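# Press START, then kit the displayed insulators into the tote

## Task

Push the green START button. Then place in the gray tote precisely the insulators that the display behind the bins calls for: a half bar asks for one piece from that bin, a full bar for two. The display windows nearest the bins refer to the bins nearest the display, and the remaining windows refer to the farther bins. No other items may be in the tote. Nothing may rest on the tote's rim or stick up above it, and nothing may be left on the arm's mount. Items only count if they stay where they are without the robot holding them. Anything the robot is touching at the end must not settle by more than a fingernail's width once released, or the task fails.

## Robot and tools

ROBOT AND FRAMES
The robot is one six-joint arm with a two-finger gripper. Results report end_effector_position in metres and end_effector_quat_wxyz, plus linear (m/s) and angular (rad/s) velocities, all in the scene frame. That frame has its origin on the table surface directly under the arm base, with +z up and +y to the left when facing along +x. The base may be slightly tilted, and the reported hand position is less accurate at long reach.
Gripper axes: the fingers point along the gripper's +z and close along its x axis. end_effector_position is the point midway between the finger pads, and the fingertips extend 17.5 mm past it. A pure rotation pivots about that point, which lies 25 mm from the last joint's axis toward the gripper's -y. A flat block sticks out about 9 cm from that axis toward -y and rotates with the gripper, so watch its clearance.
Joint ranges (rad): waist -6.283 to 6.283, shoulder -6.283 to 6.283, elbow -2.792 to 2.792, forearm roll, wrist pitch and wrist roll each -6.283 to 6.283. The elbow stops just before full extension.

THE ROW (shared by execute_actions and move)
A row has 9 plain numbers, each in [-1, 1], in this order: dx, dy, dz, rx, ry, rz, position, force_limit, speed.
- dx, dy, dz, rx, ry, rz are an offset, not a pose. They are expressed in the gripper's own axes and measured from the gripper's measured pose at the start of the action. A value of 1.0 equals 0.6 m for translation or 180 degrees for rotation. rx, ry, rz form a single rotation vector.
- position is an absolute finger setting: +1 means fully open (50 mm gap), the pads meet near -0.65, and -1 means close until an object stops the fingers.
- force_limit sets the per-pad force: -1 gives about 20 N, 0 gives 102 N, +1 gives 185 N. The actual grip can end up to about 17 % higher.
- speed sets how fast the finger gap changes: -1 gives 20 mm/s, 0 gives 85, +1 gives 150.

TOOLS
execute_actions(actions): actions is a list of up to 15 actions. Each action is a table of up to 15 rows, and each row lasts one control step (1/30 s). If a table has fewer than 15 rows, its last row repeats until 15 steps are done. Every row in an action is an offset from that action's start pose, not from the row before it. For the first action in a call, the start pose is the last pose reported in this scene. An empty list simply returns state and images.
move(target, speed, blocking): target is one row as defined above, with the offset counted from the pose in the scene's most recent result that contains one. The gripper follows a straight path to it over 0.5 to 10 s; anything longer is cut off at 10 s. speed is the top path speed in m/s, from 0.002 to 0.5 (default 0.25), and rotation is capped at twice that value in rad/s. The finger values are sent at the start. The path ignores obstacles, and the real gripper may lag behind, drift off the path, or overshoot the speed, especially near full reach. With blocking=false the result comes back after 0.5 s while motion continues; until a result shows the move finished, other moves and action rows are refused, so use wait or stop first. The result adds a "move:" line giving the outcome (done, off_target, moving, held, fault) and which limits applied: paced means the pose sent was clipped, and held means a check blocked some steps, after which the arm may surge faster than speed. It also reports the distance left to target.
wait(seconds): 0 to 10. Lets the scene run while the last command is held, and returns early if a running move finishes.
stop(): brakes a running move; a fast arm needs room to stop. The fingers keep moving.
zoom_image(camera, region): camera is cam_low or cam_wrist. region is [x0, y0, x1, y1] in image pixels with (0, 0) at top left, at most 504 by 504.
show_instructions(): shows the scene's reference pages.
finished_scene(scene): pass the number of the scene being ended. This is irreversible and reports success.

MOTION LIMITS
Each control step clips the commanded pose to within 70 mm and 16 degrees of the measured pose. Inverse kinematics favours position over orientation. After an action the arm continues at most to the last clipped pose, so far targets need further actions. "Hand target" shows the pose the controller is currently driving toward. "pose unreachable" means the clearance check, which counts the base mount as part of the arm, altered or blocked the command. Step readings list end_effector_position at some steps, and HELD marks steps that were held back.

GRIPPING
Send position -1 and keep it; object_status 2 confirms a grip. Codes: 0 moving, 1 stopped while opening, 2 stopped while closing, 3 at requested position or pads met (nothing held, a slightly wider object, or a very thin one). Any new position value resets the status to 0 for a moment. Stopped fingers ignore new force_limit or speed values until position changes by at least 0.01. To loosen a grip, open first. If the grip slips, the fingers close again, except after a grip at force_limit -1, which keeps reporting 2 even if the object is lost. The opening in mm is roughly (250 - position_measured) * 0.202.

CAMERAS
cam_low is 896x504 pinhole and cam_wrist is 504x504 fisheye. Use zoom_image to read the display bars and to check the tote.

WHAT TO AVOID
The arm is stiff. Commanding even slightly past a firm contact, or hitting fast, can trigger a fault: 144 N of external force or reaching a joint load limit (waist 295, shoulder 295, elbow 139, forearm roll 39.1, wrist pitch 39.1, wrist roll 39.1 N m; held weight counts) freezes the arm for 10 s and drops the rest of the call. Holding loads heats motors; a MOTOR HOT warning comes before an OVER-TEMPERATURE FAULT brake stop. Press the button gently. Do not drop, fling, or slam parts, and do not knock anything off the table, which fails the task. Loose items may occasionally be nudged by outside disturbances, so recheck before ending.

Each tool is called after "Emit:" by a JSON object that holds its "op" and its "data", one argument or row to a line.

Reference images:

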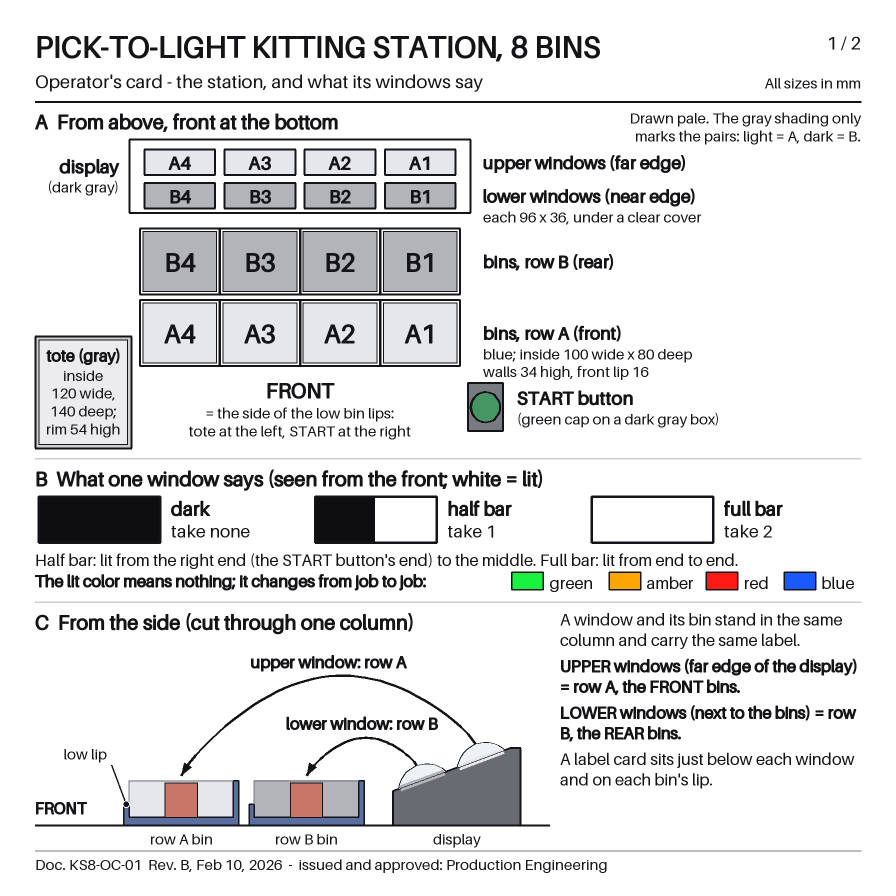

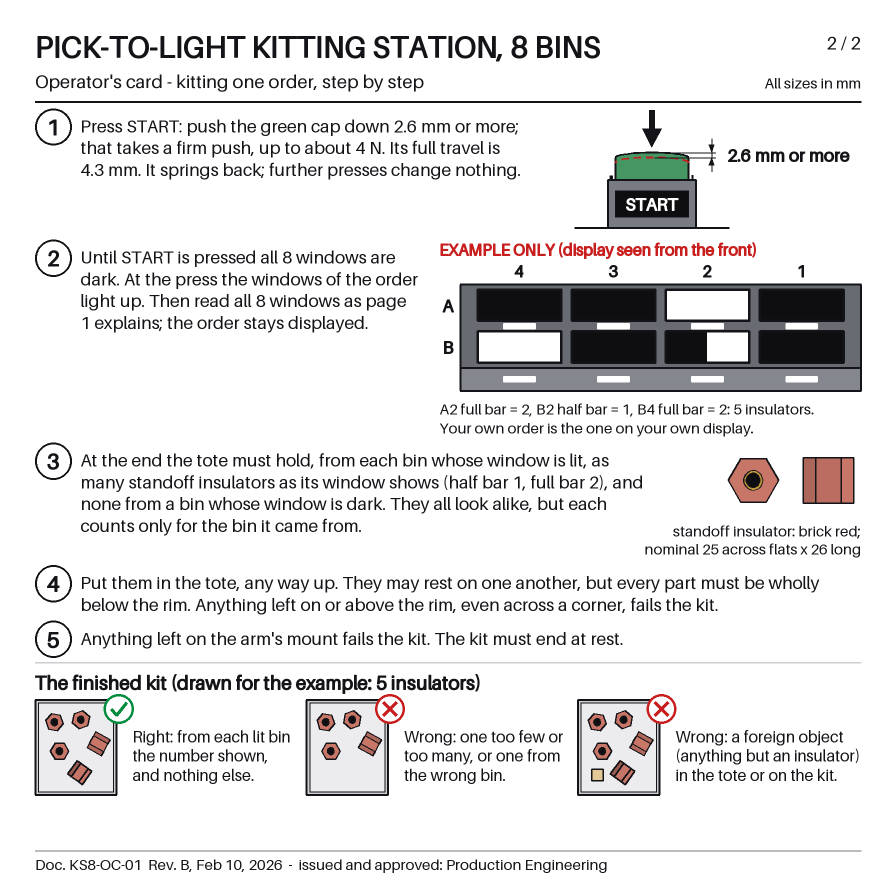

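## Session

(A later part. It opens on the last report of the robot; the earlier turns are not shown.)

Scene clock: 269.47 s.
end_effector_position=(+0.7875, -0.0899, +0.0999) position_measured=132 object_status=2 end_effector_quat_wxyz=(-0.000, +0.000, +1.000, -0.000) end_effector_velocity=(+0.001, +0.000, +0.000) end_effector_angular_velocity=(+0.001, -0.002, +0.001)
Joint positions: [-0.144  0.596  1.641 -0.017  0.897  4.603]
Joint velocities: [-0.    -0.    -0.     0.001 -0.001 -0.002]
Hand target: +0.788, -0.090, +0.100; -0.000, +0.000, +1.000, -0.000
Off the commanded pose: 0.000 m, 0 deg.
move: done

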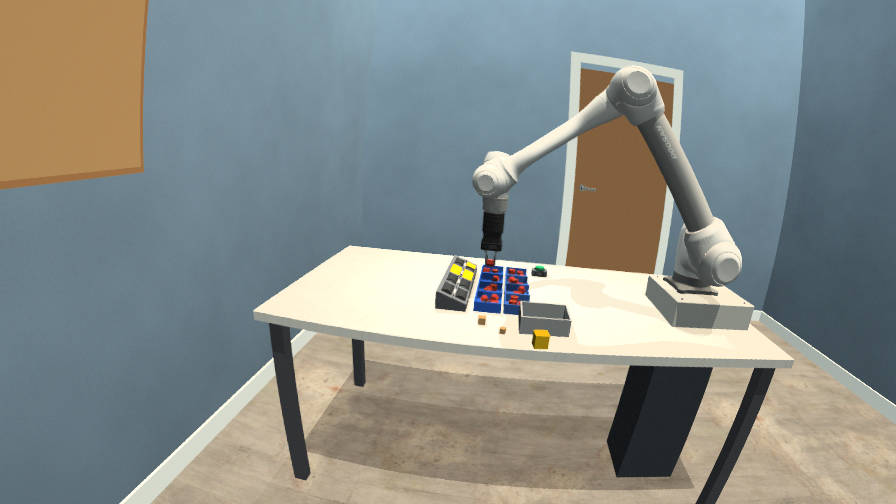

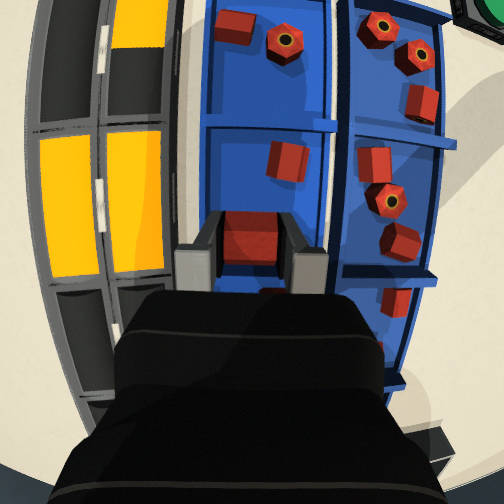

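Emit:
{"op": "move", "data": {
  "target": [0.369, 0.5615, 0, 0, 0, 0, -1, -0.6, 0],
  "speed": 0.4
}}

Emit:
{"op": "move", "data": {
  "target": [0, 0, 0.117, 0, 0, 0, -1, -0.6, 0],
  "speed": 0.12
}}

Emit:
{"op": "execute_actions", "data": {
  "actions": [
    [[0,0,0,0,0,0,0.42,-0.6,0]]
  ]
}}

Emit:
{"op": "move", "data": {
  "target": [0, 0, -0.101, 0, 0, 0, 0.42, -0.6, 0],
  "speed": 0.2
}}

Scene clock: 276.70 s.
end_effector_position=(+0.5664, +0.2465, +0.0995) position_measured=132 object_status=2 end_effector_quat_wxyz=(-0.000, +0.000, +1.000, -0.001) end_effector_velocity=(+0.001, +0.001, -0.000) end_effector_angular_velocity=(-0.000, -0.001, +0.001)
Joint positions: [ 0.376  0.407  1.982 -0.024  0.753  5.13 ]
Joint velocities: [ 0.     0.002 -0.003 -0.     0.    -0.   ]
Hand target: +0.566, +0.247, +0.099; -0.000, +0.000, +1.000, -0.001
Off the commanded pose: 0.001 m, 0 deg.
move: done

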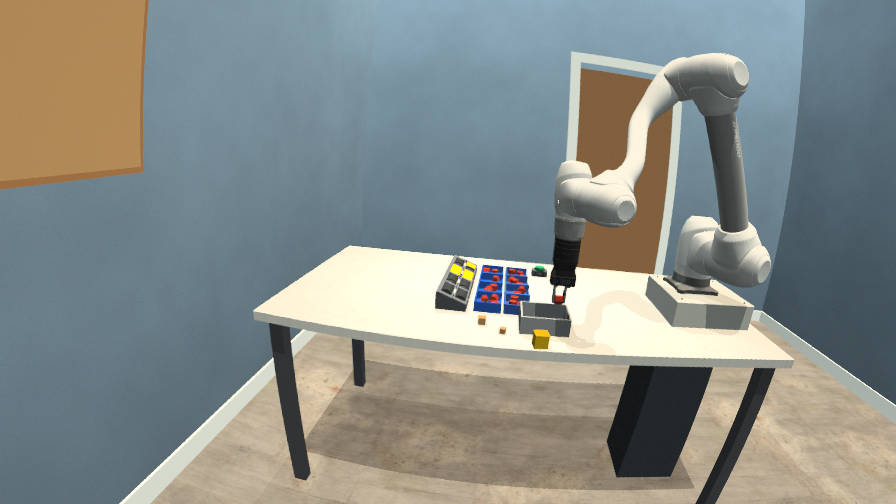

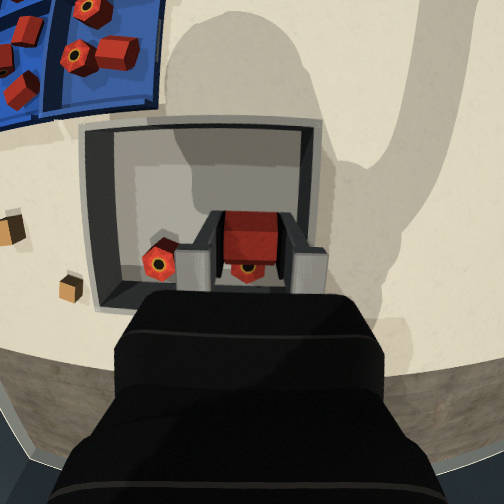

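Scene clock: 277.60 s.
end_effector_position=(+0.5665, +0.2464, +0.0294) position_measured=132 object_status=2 end_effector_quat_wxyz=(-0.000, +0.000, +1.000, -0.001) end_effector_velocity=(-0.000, +0.000, -0.000) end_effector_angular_velocity=(+0.000, +0.000, +0.001)
Joint positions: [ 0.375  0.503  2.01  -0.027  0.629  5.133]
Joint velocities: [ 0.     0.001  0.     0.    -0.001 -0.   ]
Hand target: +0.566, +0.246, +0.029; -0.000, +0.000, +1.000, -0.001
Off the commanded pose: 0.000 m, 0 deg.
move: done

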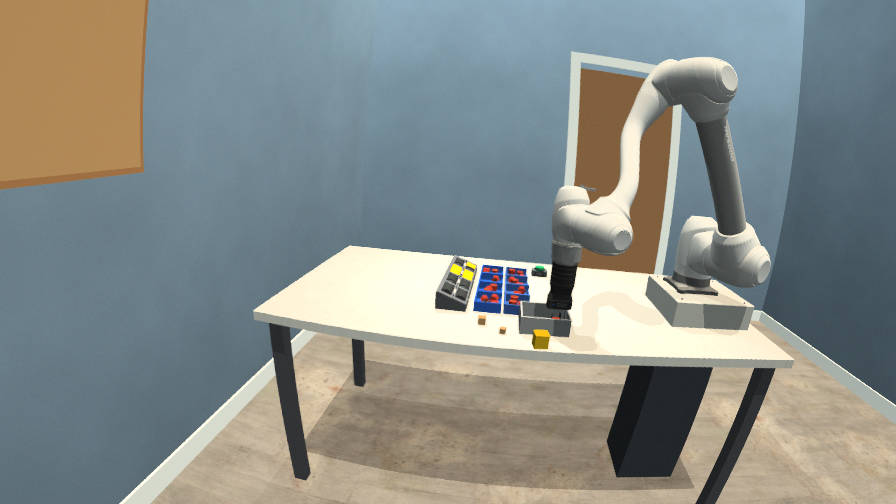

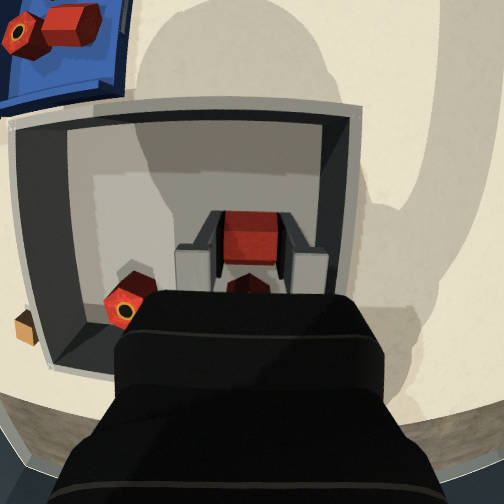

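Scene clock: 278.10 s.
end_effector_position=(+0.5664, +0.2464, +0.0294) position_measured=90 object_status=3 end_effector_quat_wxyz=(-0.000, +0.000, +1.000, -0.001) end_effector_velocity=(+0.000, +0.001, -0.000) end_effector_angular_velocity=(+0.001, -0.001, +0.001)
Joint positions: [ 0.375  0.503  2.01  -0.027  0.629  5.133]
Joint velocities: [ 0.     0.    -0.     0.    -0.002 -0.001]
Hand target: +0.566, +0.246, +0.029; -0.000, +0.000, +1.000, -0.001
Off the commanded pose: 0.000 m, 0 deg.
Step readings (end_effector_position):
0: (+0.5665, +0.2464, +0.0294)
1: (+0.5664, +0.2464, +0.0294)
2: (+0.5664, +0.2464, +0.0294)
4: (+0.5664, +0.2464, +0.0294)
8: (+0.5664, +0.2464, +0.0294)
15: end_effector_position above

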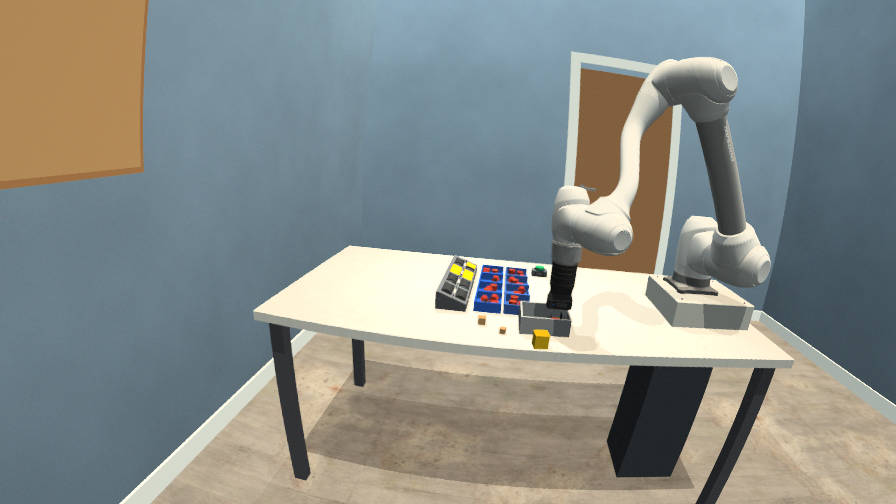

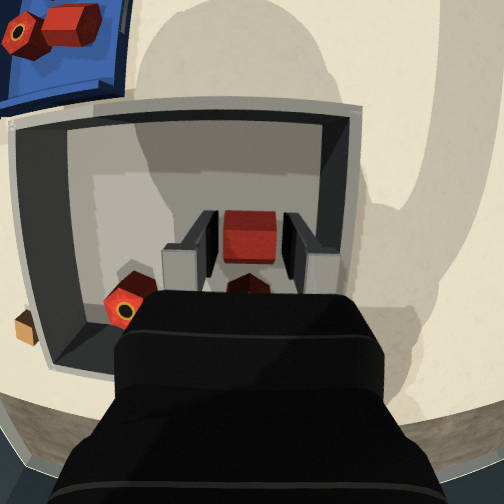

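Scene clock: 278.83 s.
end_effector_position=(+0.5664, +0.2464, +0.0899) position_measured=90 object_status=3 end_effector_quat_wxyz=(-0.000, +0.000, +1.000, -0.001) end_effector_velocity=(-0.000, +0.001, +0.000) end_effector_angular_velocity=(+0.001, +0.000, -0.002)
Joint positions: [ 0.376  0.42   1.987 -0.024  0.736  5.131]
Joint velocities: [ 0.    -0.001 -0.     0.001  0.001  0.001]
Hand target: +0.566, +0.246, +0.090; -0.000, +0.000, +1.000, -0.001
Off the commanded pose: 0.000 m, 0 deg.
move: done

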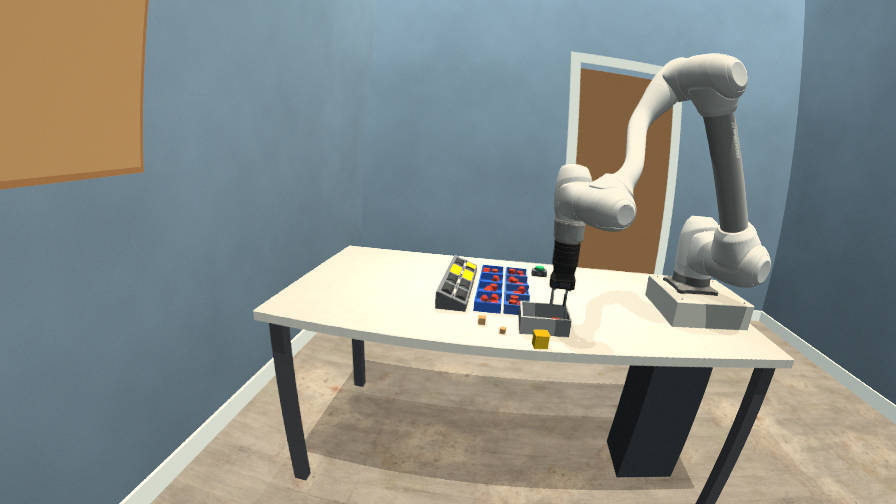

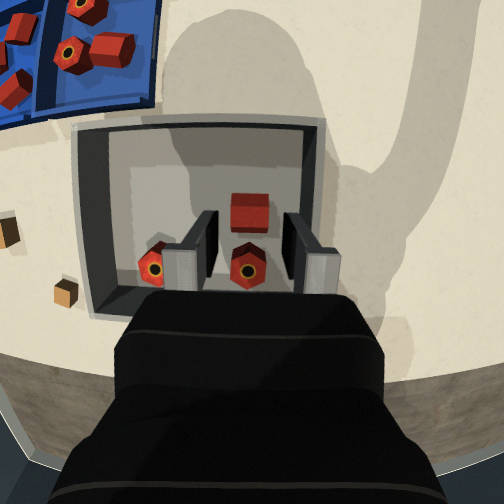

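Emit:
{"op": "move", "data": {
  "target": [-0.205, -0.579, 0, 0, 0, -0.155, 0.42, -0.6, 0],
  "speed": 0.4
}}

Emit:
{"op": "zoom_image", "data": {
  "camera": "cam_wrist",
  "region": [150, 120, 350, 320]
}}

Scene clock: 283.80 s.
end_effector_position=(+0.6889, -0.1003, +0.0903) position_measured=90 object_status=3 end_effector_quat_wxyz=(-0.000, -0.241, +0.971, -0.000) end_effector_velocity=(+0.000, -0.000, -0.000) end_effector_angular_velocity=(+0.001, +0.000, -0.001)
Joint positions: [-0.184  0.474  1.881 -0.018  0.78   4.079]
Joint velocities: [-0.     0.001 -0.     0.001  0.     0.   ]
Hand target: +0.689, -0.100, +0.090; -0.000, -0.241, +0.971, -0.000
Off the commanded pose: 0.001 m, 0 deg.
move: done

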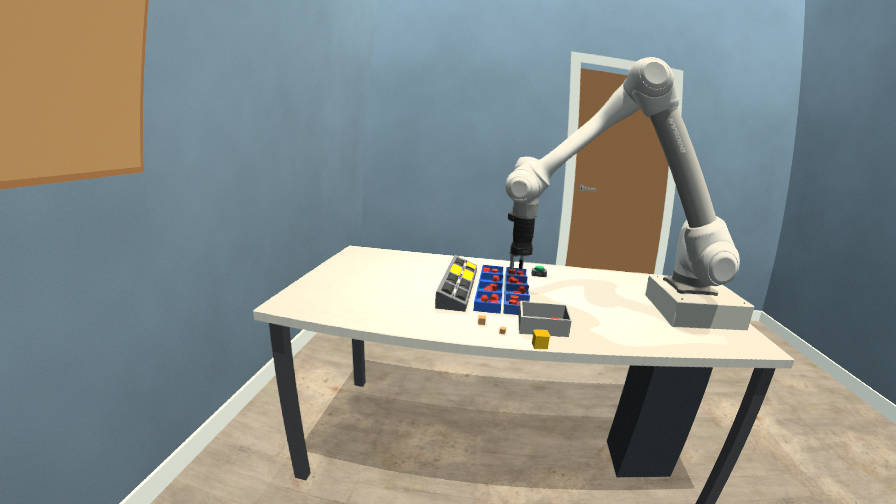

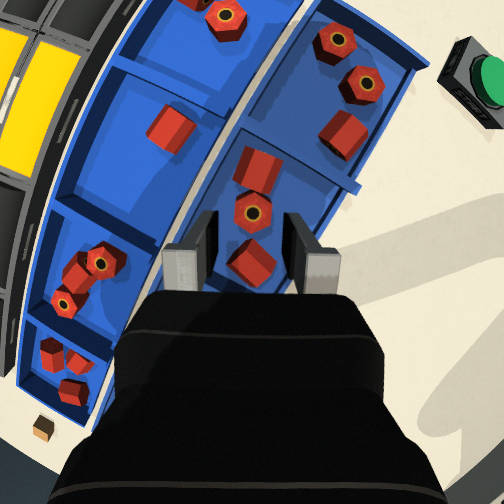

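Region (150, 120, 350, 320) of cam_wrist's 504x504 image, scaled by 2.520, with more detail than that image has.

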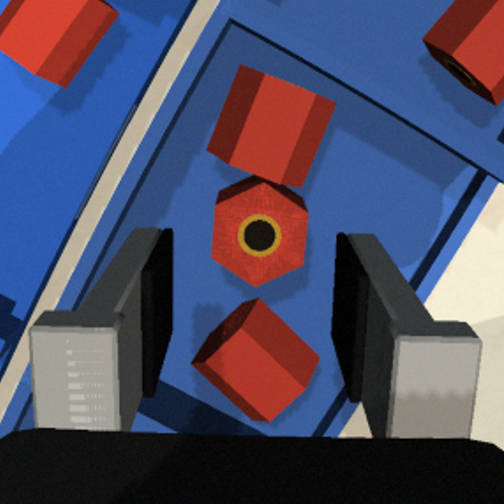

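Emit:
{"op": "move", "data": {
  "target": [0.0025, -0.0025, 0.1005, 0, 0, 0.02, 0.42, -0.6, 0.5],
  "speed": 0.12
}}

Emit:
{"op": "execute_actions", "data": {
  "actions": [
    [[0,0,0,0,0,0,-1,-0.6,0]]
  ]
}}

Emit:
{"op": "move", "data": {
  "target": [0, 0, -0.1167, 0, 0, 0, -1, -0.6, 0],
  "speed": 0.2
}}

Scene clock: 296.03 s.
end_effector_position=(+0.6883, -0.1024, +0.0301) position_measured=90 object_status=3 end_effector_quat_wxyz=(-0.000, -0.210, +0.978, -0.000) end_effector_velocity=(+0.000, +0.000, -0.000) end_effector_angular_velocity=(+0.001, +0.000, -0.002)
Joint positions: [-0.186  0.551  1.901 -0.02   0.682  4.141]
Joint velocities: [-0.     0.001 -0.     0.002 -0.     0.001]
Hand target: +0.688, -0.102, +0.030; -0.000, -0.210, +0.978, -0.000
Off the commanded pose: 0.000 m, 0 deg.
move: done

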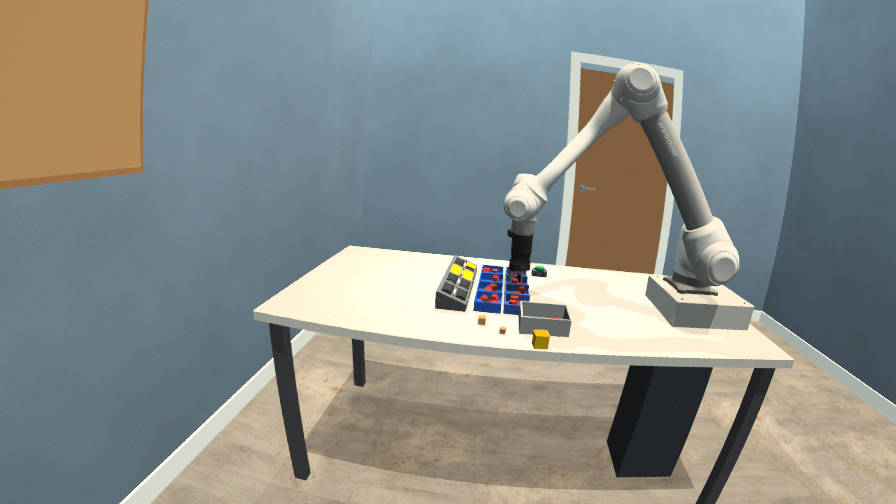

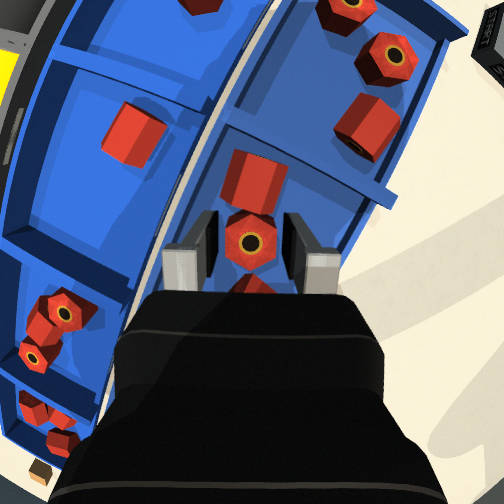

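Scene clock: 296.53 s.
end_effector_position=(+0.6883, -0.1024, +0.0301) position_measured=137 object_status=2 end_effector_quat_wxyz=(-0.000, -0.210, +0.978, -0.000) end_effector_velocity=(-0.000, +0.000, -0.000) end_effector_angular_velocity=(-0.001, +0.001, -0.000)
Joint positions: [-0.186  0.551  1.901 -0.02   0.682  4.141]
Joint velocities: [ 0.     0.    -0.    -0.001  0.001  0.001]
Hand target: +0.688, -0.102, +0.030; -0.000, -0.210, +0.978, -0.000
Off the commanded pose: 0.000 m, 0 deg.
Step readings (end_effector_position):
0: (+0.6883, -0.1024, +0.0301)
1: (+0.6883, -0.1024, +0.0301)
2: (+0.6883, -0.1024, +0.0301)
4: (+0.6883, -0.1024, +0.0301)
8: (+0.6883, -0.1024, +0.0301)
15: end_effector_position above

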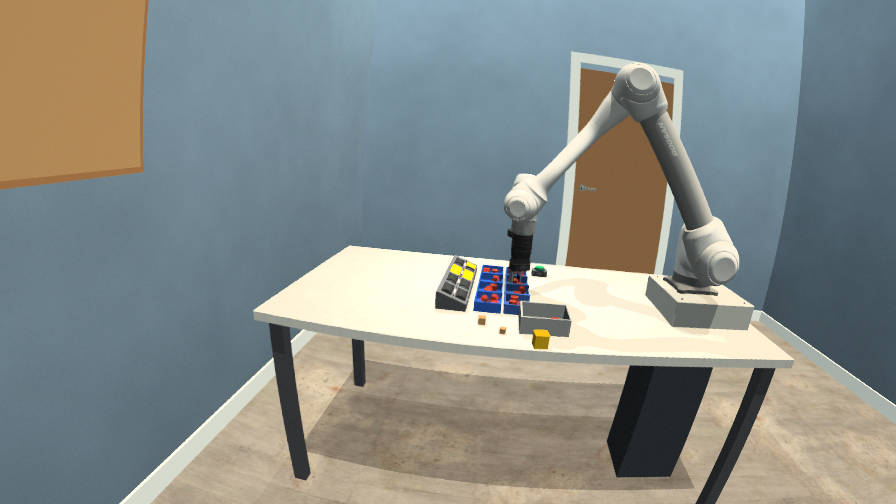

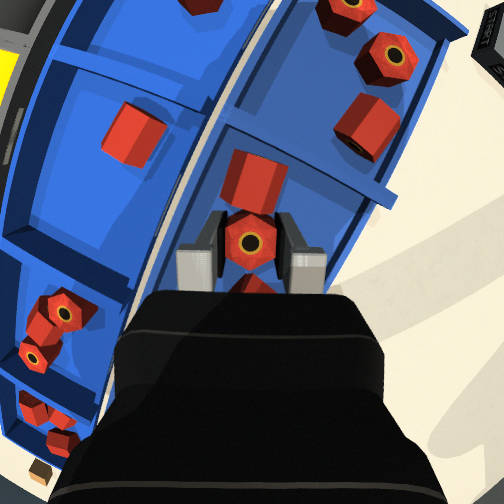

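Scene clock: 297.30 s.
end_effector_position=(+0.6882, -0.1024, +0.1000) position_measured=137 object_status=2 end_effector_quat_wxyz=(-0.001, -0.210, +0.978, -0.000) end_effector_velocity=(+0.001, +0.000, +0.001) end_effector_angular_velocity=(+0.000, -0.003, +0.001)
Joint positions: [-0.185  0.463  1.874 -0.018  0.797  4.14 ]
Joint velocities: [ 0.001 -0.001 -0.     0.001 -0.001 -0.001]
Hand target: +0.688, -0.102, +0.100; -0.000, -0.210, +0.978, -0.000
Off the commanded pose: 0.000 m, 0 deg.
move: done

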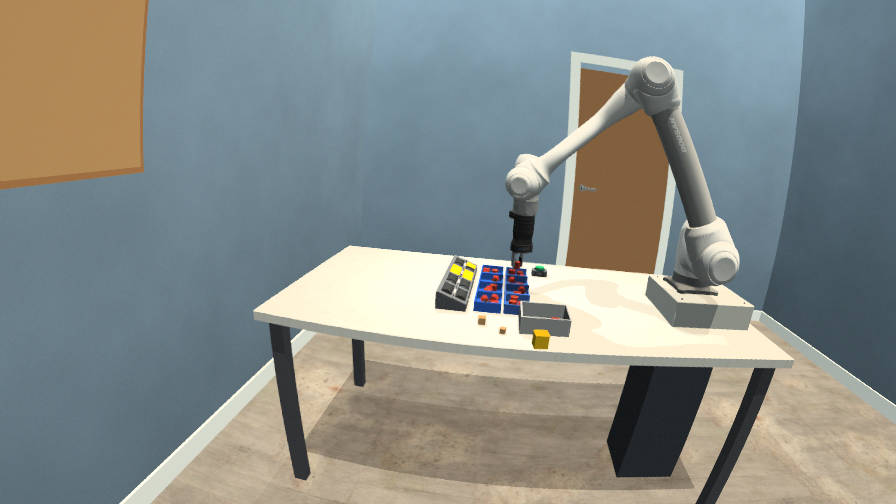

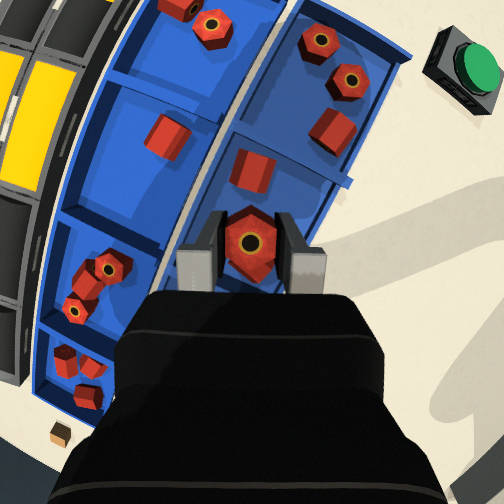

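Emit:
{"op": "move", "data": {
  "target": [-0.1543, 0.5692, 0, 0, 0, 0.135, -1, -0.6, 0],
  "speed": 0.4
}}

Emit:
{"op": "move", "data": {
  "target": [0, 0, 0.114, 0, 0, 0, -1, -0.6, 0],
  "speed": 0.12
}}

Emit:
{"op": "execute_actions", "data": {
  "actions": [
    [[0,0,0,0,0,0,0.42,-0.6,0]]
  ]
}}

Emit:
{"op": "move", "data": {
  "target": [0, 0, -0.098, 0, 0, 0, 0.42, -0.6, 0],
  "speed": 0.2
}}

Scene clock: 306.63 s.
end_effector_position=(+0.6325, +0.2463, +0.0997) position_measured=137 object_status=2 end_effector_quat_wxyz=(-0.000, +0.000, +1.000, -0.001) end_effector_velocity=(+0.001, +0.001, +0.000) end_effector_angular_velocity=(+0.001, -0.002, +0.001)
Joint positions: [ 0.339  0.479  1.86  -0.022  0.802  5.091]
Joint velocities: [ 0.    -0.    -0.     0.001 -0.002 -0.002]
Hand target: +0.633, +0.246, +0.100; -0.000, +0.000, +1.000, -0.001
Off the commanded pose: 0.001 m, 0 deg.
move: done

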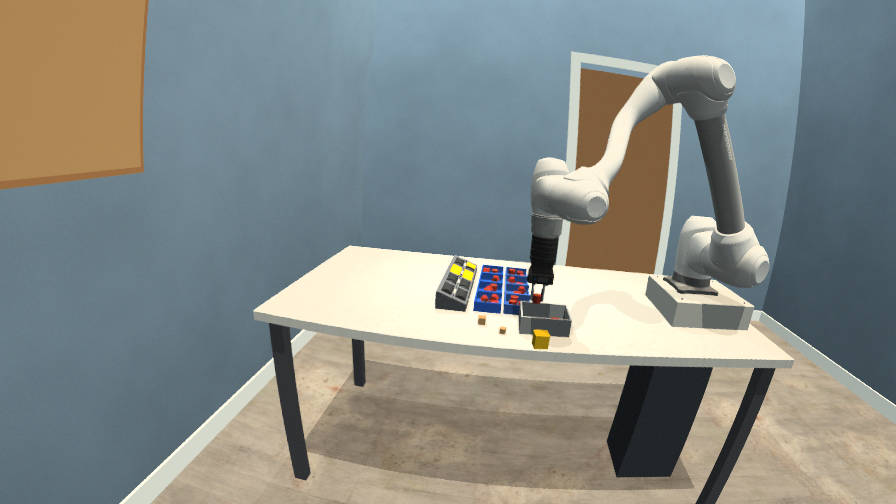

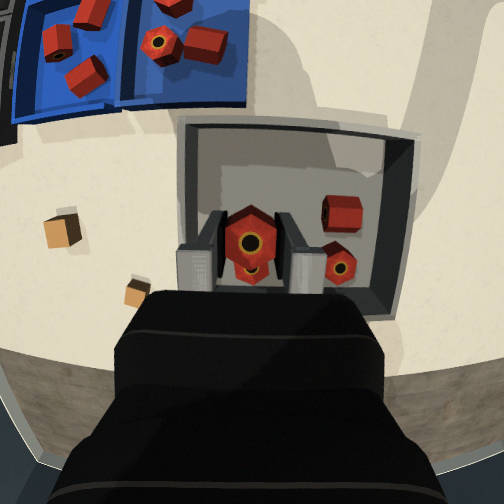

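Scene clock: 307.53 s.
end_effector_position=(+0.6326, +0.2462, +0.0314) position_measured=137 object_status=2 end_effector_quat_wxyz=(-0.000, +0.000, +1.000, -0.001) end_effector_velocity=(-0.000, +0.000, -0.000) end_effector_angular_velocity=(+0.000, +0.001, -0.001)
Joint positions: [ 0.337  0.564  1.887 -0.025  0.691  5.093]
Joint velocities: [ 0.     0.    -0.     0.001  0.001  0.   ]
Hand target: +0.633, +0.246, +0.031; -0.000, +0.000, +1.000, -0.001
Off the commanded pose: 0.000 m, 0 deg.
move: done

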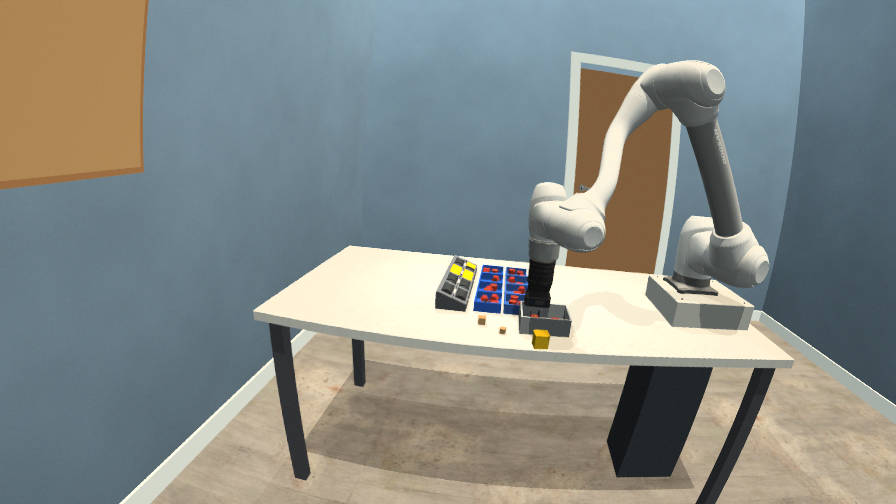

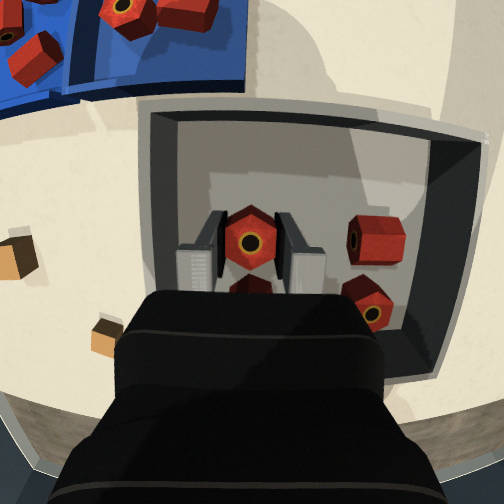

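Scene clock: 308.03 s.
end_effector_position=(+0.6326, +0.2462, +0.0314) position_measured=90 object_status=3 end_effector_quat_wxyz=(-0.000, +0.000, +1.000, -0.001) end_effector_velocity=(-0.000, -0.000, +0.000) end_effector_angular_velocity=(-0.000, +0.001, -0.000)
Joint positions: [ 0.337  0.564  1.887 -0.025  0.691  5.093]
Joint velocities: [-0.    -0.     0.     0.     0.001 -0.   ]
Hand target: +0.633, +0.246, +0.031; -0.000, +0.000, +1.000, -0.001
Off the commanded pose: 0.000 m, 0 deg.
Step readings (end_effector_position):
0: (+0.6326, +0.2462, +0.0314)
1: (+0.6326, +0.2462, +0.0314)
2: (+0.6326, +0.2462, +0.0314)
4: (+0.6326, +0.2462, +0.0314)
8: (+0.6326, +0.2462, +0.0314)
15: end_effector_position above

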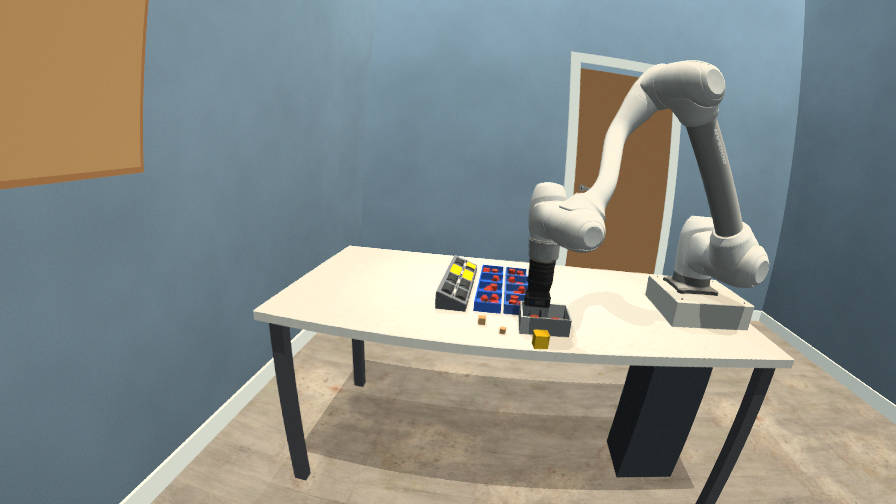

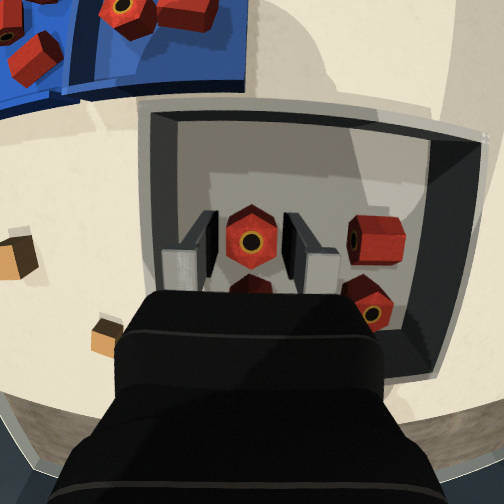

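Scene clock: 308.77 s.
end_effector_position=(+0.6325, +0.2463, +0.0900) position_measured=90 object_status=3 end_effector_quat_wxyz=(-0.000, +0.000, +1.000, -0.001) end_effector_velocity=(+0.001, +0.000, +0.000) end_effector_angular_velocity=(+0.001, -0.002, -0.000)
Joint positions: [ 0.339  0.49   1.865 -0.023  0.787  5.091]
Joint velocities: [ 0.    -0.    -0.    -0.    -0.001  0.001]
Hand target: +0.633, +0.246, +0.090; -0.000, +0.000, +1.000, -0.001
Off the commanded pose: 0.000 m, 0 deg.
move: done

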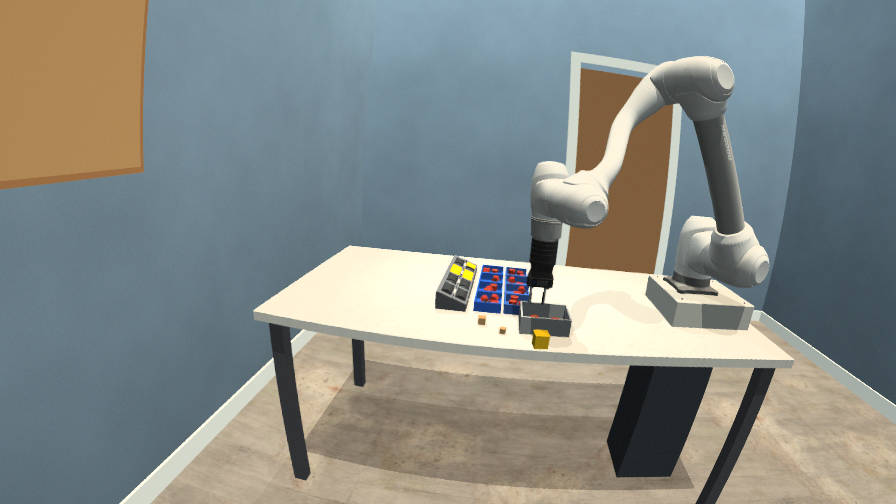

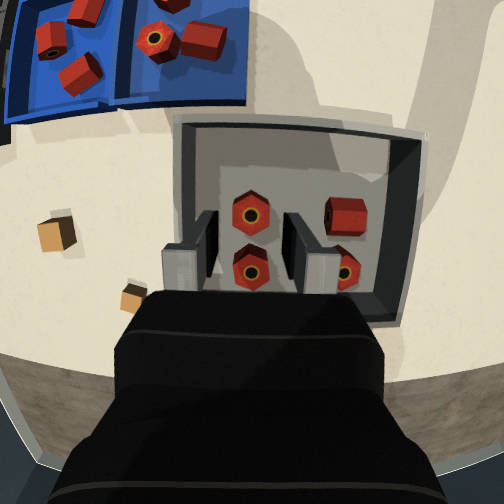

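Emit:
{"op": "move", "data": {
  "target": [-0.0675, -0.5265, 0, 0, 0, 0.089, 0.42, -0.6, 0],
  "speed": 0.4
}}

Emit:
{"op": "zoom_image", "data": {
  "camera": "cam_wrist",
  "region": [150, 120, 350, 320]
}}

Scene clock: 314.47 s.
end_effector_position=(+0.6725, -0.0690, +0.0904) position_measured=90 object_status=3 end_effector_quat_wxyz=(-0.000, +0.140, +0.990, -0.000) end_effector_velocity=(+0.000, +0.000, -0.000) end_effector_angular_velocity=(+0.001, +0.001, -0.002)
Joint positions: [-0.134  0.473  1.882 -0.019  0.779  4.895]
Joint velocities: [ 0.     0.001 -0.     0.001  0.     0.001]
Hand target: +0.673, -0.069, +0.090; -0.000, +0.140, +0.990, -0.000
Off the commanded pose: 0.001 m, 0 deg.
move: done

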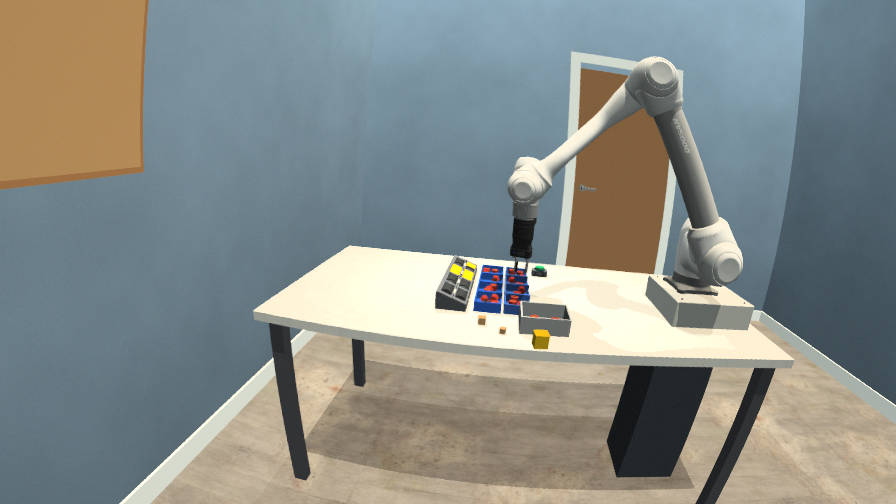

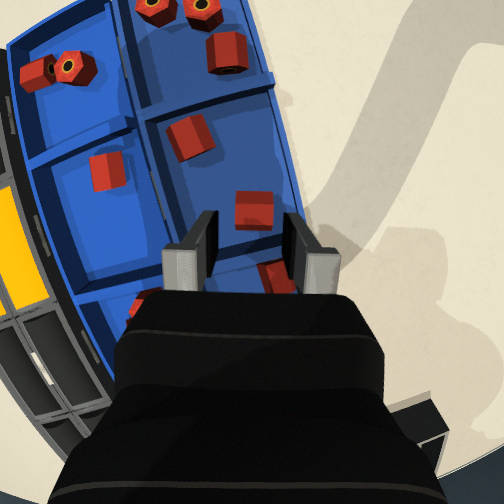

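Region (150, 120, 350, 320) of cam_wrist's 504x504 image, scaled by 2.520, with more detail than that image has.

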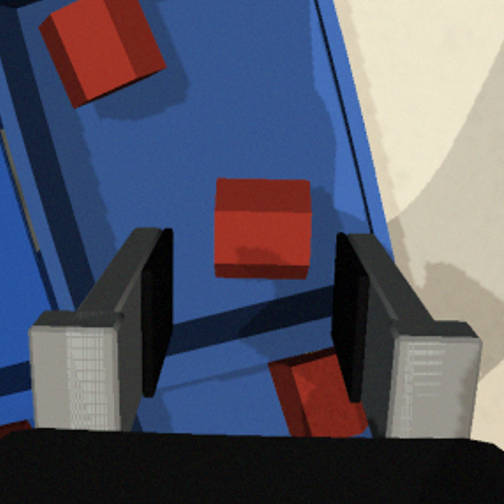

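Emit:
{"op": "move", "data": {
  "target": [0.0025, -0.001, 0.104, 0, 0, 0, 0.42, -0.6, 0.5],
  "speed": 0.12
}}

Emit:
{"op": "execute_actions", "data": {
  "actions": [
    [[0,0,0,0,0,0,-1,-0.6,0]]
  ]
}}

Emit:
{"op": "move", "data": {
  "target": [0, 0, -0.12, 0, 0, 0, -1, -0.6, 0],
  "speed": 0.2
}}

Scene clock: 325.50 s.
end_effector_position=(+0.6710, -0.0692, +0.0281) position_measured=90 object_status=3 end_effector_quat_wxyz=(-0.000, +0.140, +0.990, -0.000) end_effector_velocity=(+0.000, -0.000, -0.000) end_effector_angular_velocity=(-0.001, -0.001, +0.001)
Joint positions: [-0.136  0.551  1.908 -0.021  0.676  4.896]
Joint velocities: [-0.     0.    -0.    -0.001 -0.001 -0.001]
Hand target: +0.671, -0.069, +0.028; -0.000, +0.140, +0.990, -0.000
Off the commanded pose: 0.000 m, 0 deg.
move: done

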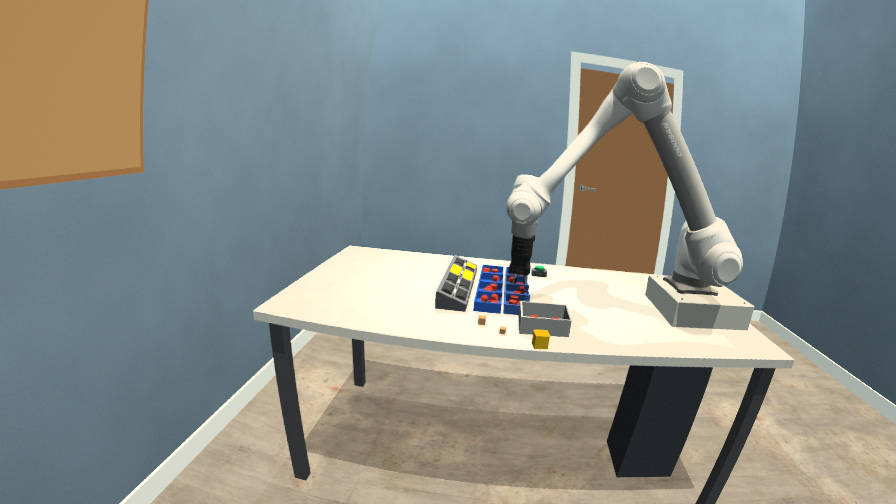

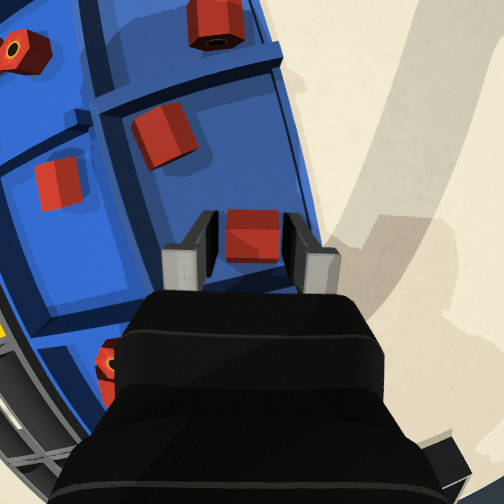

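Scene clock: 326.00 s.
end_effector_position=(+0.6710, -0.0692, +0.0281) position_measured=132 object_status=2 end_effector_quat_wxyz=(-0.000, +0.140, +0.990, -0.000) end_effector_velocity=(+0.000, -0.000, +0.000) end_effector_angular_velocity=(-0.000, -0.001, -0.001)
Joint positions: [-0.136  0.551  1.908 -0.021  0.676  4.896]
Joint velocities: [-0.    -0.     0.     0.    -0.001  0.   ]
Hand target: +0.671, -0.069, +0.028; -0.000, +0.140, +0.990, -0.000
Off the commanded pose: 0.000 m, 0 deg.
Step readings (end_effector_position):
0: (+0.6710, -0.0692, +0.0281)
1: (+0.6710, -0.0692, +0.0281)
2: (+0.6710, -0.0692, +0.0281)
4: (+0.6710, -0.0692, +0.0281)
8: (+0.6710, -0.0692, +0.0281)
15: end_effector_position above

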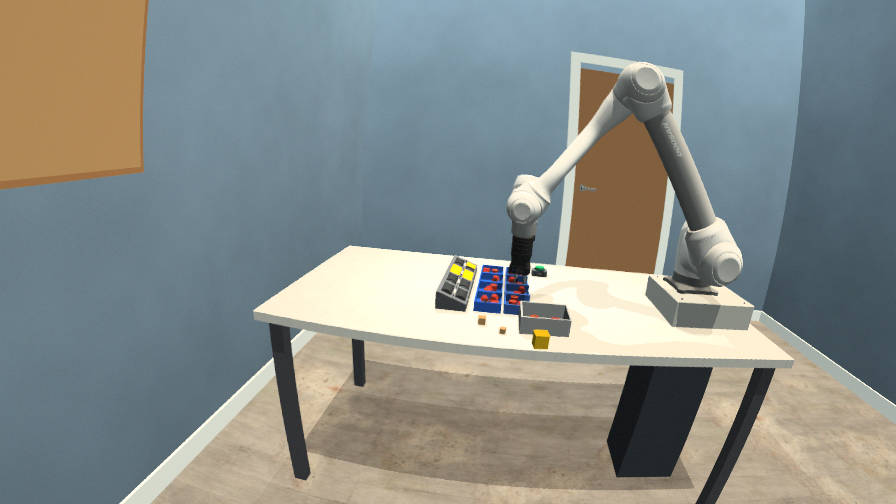

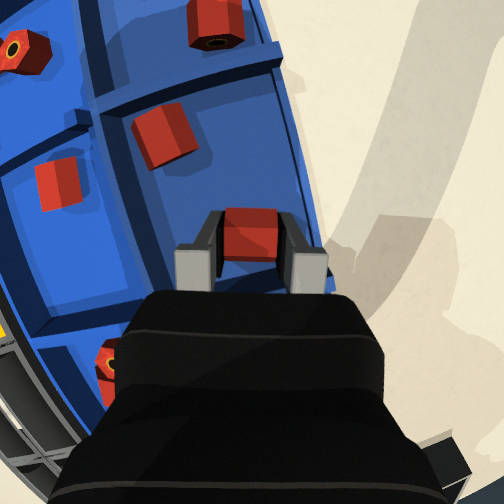

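Scene clock: 326.77 s.
end_effector_position=(+0.6709, -0.0692, +0.0999) position_measured=132 object_status=2 end_effector_quat_wxyz=(-0.000, +0.140, +0.990, -0.000) end_effector_velocity=(+0.000, -0.000, +0.001) end_effector_angular_velocity=(-0.001, -0.002, -0.002)
Joint positions: [-0.135  0.46   1.881 -0.018  0.794  4.894]
Joint velocities: [-0.    -0.001 -0.    -0.001 -0.001  0.003]
Hand target: +0.671, -0.069, +0.100; -0.000, +0.140, +0.990, -0.000
Off the commanded pose: 0.000 m, 0 deg.
move: done

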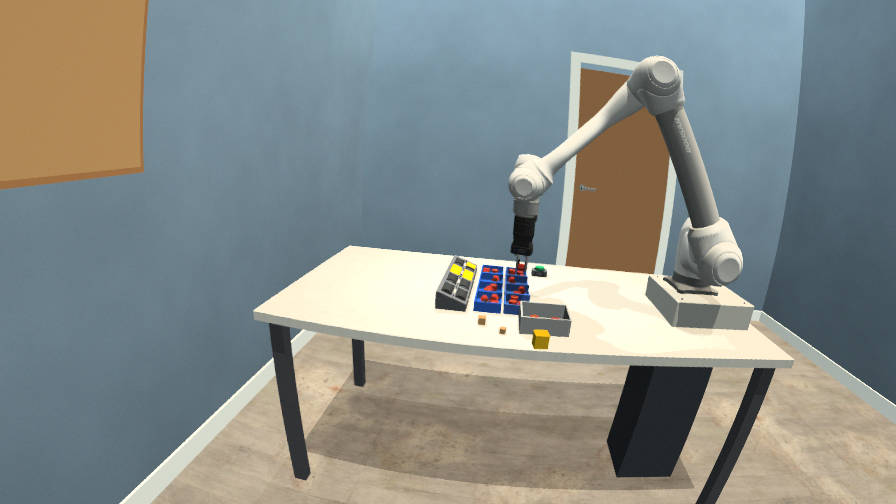

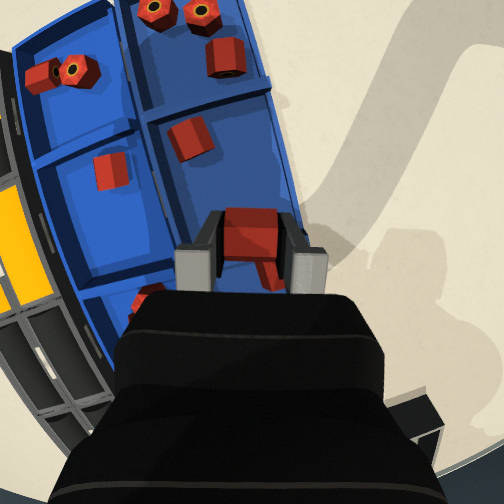

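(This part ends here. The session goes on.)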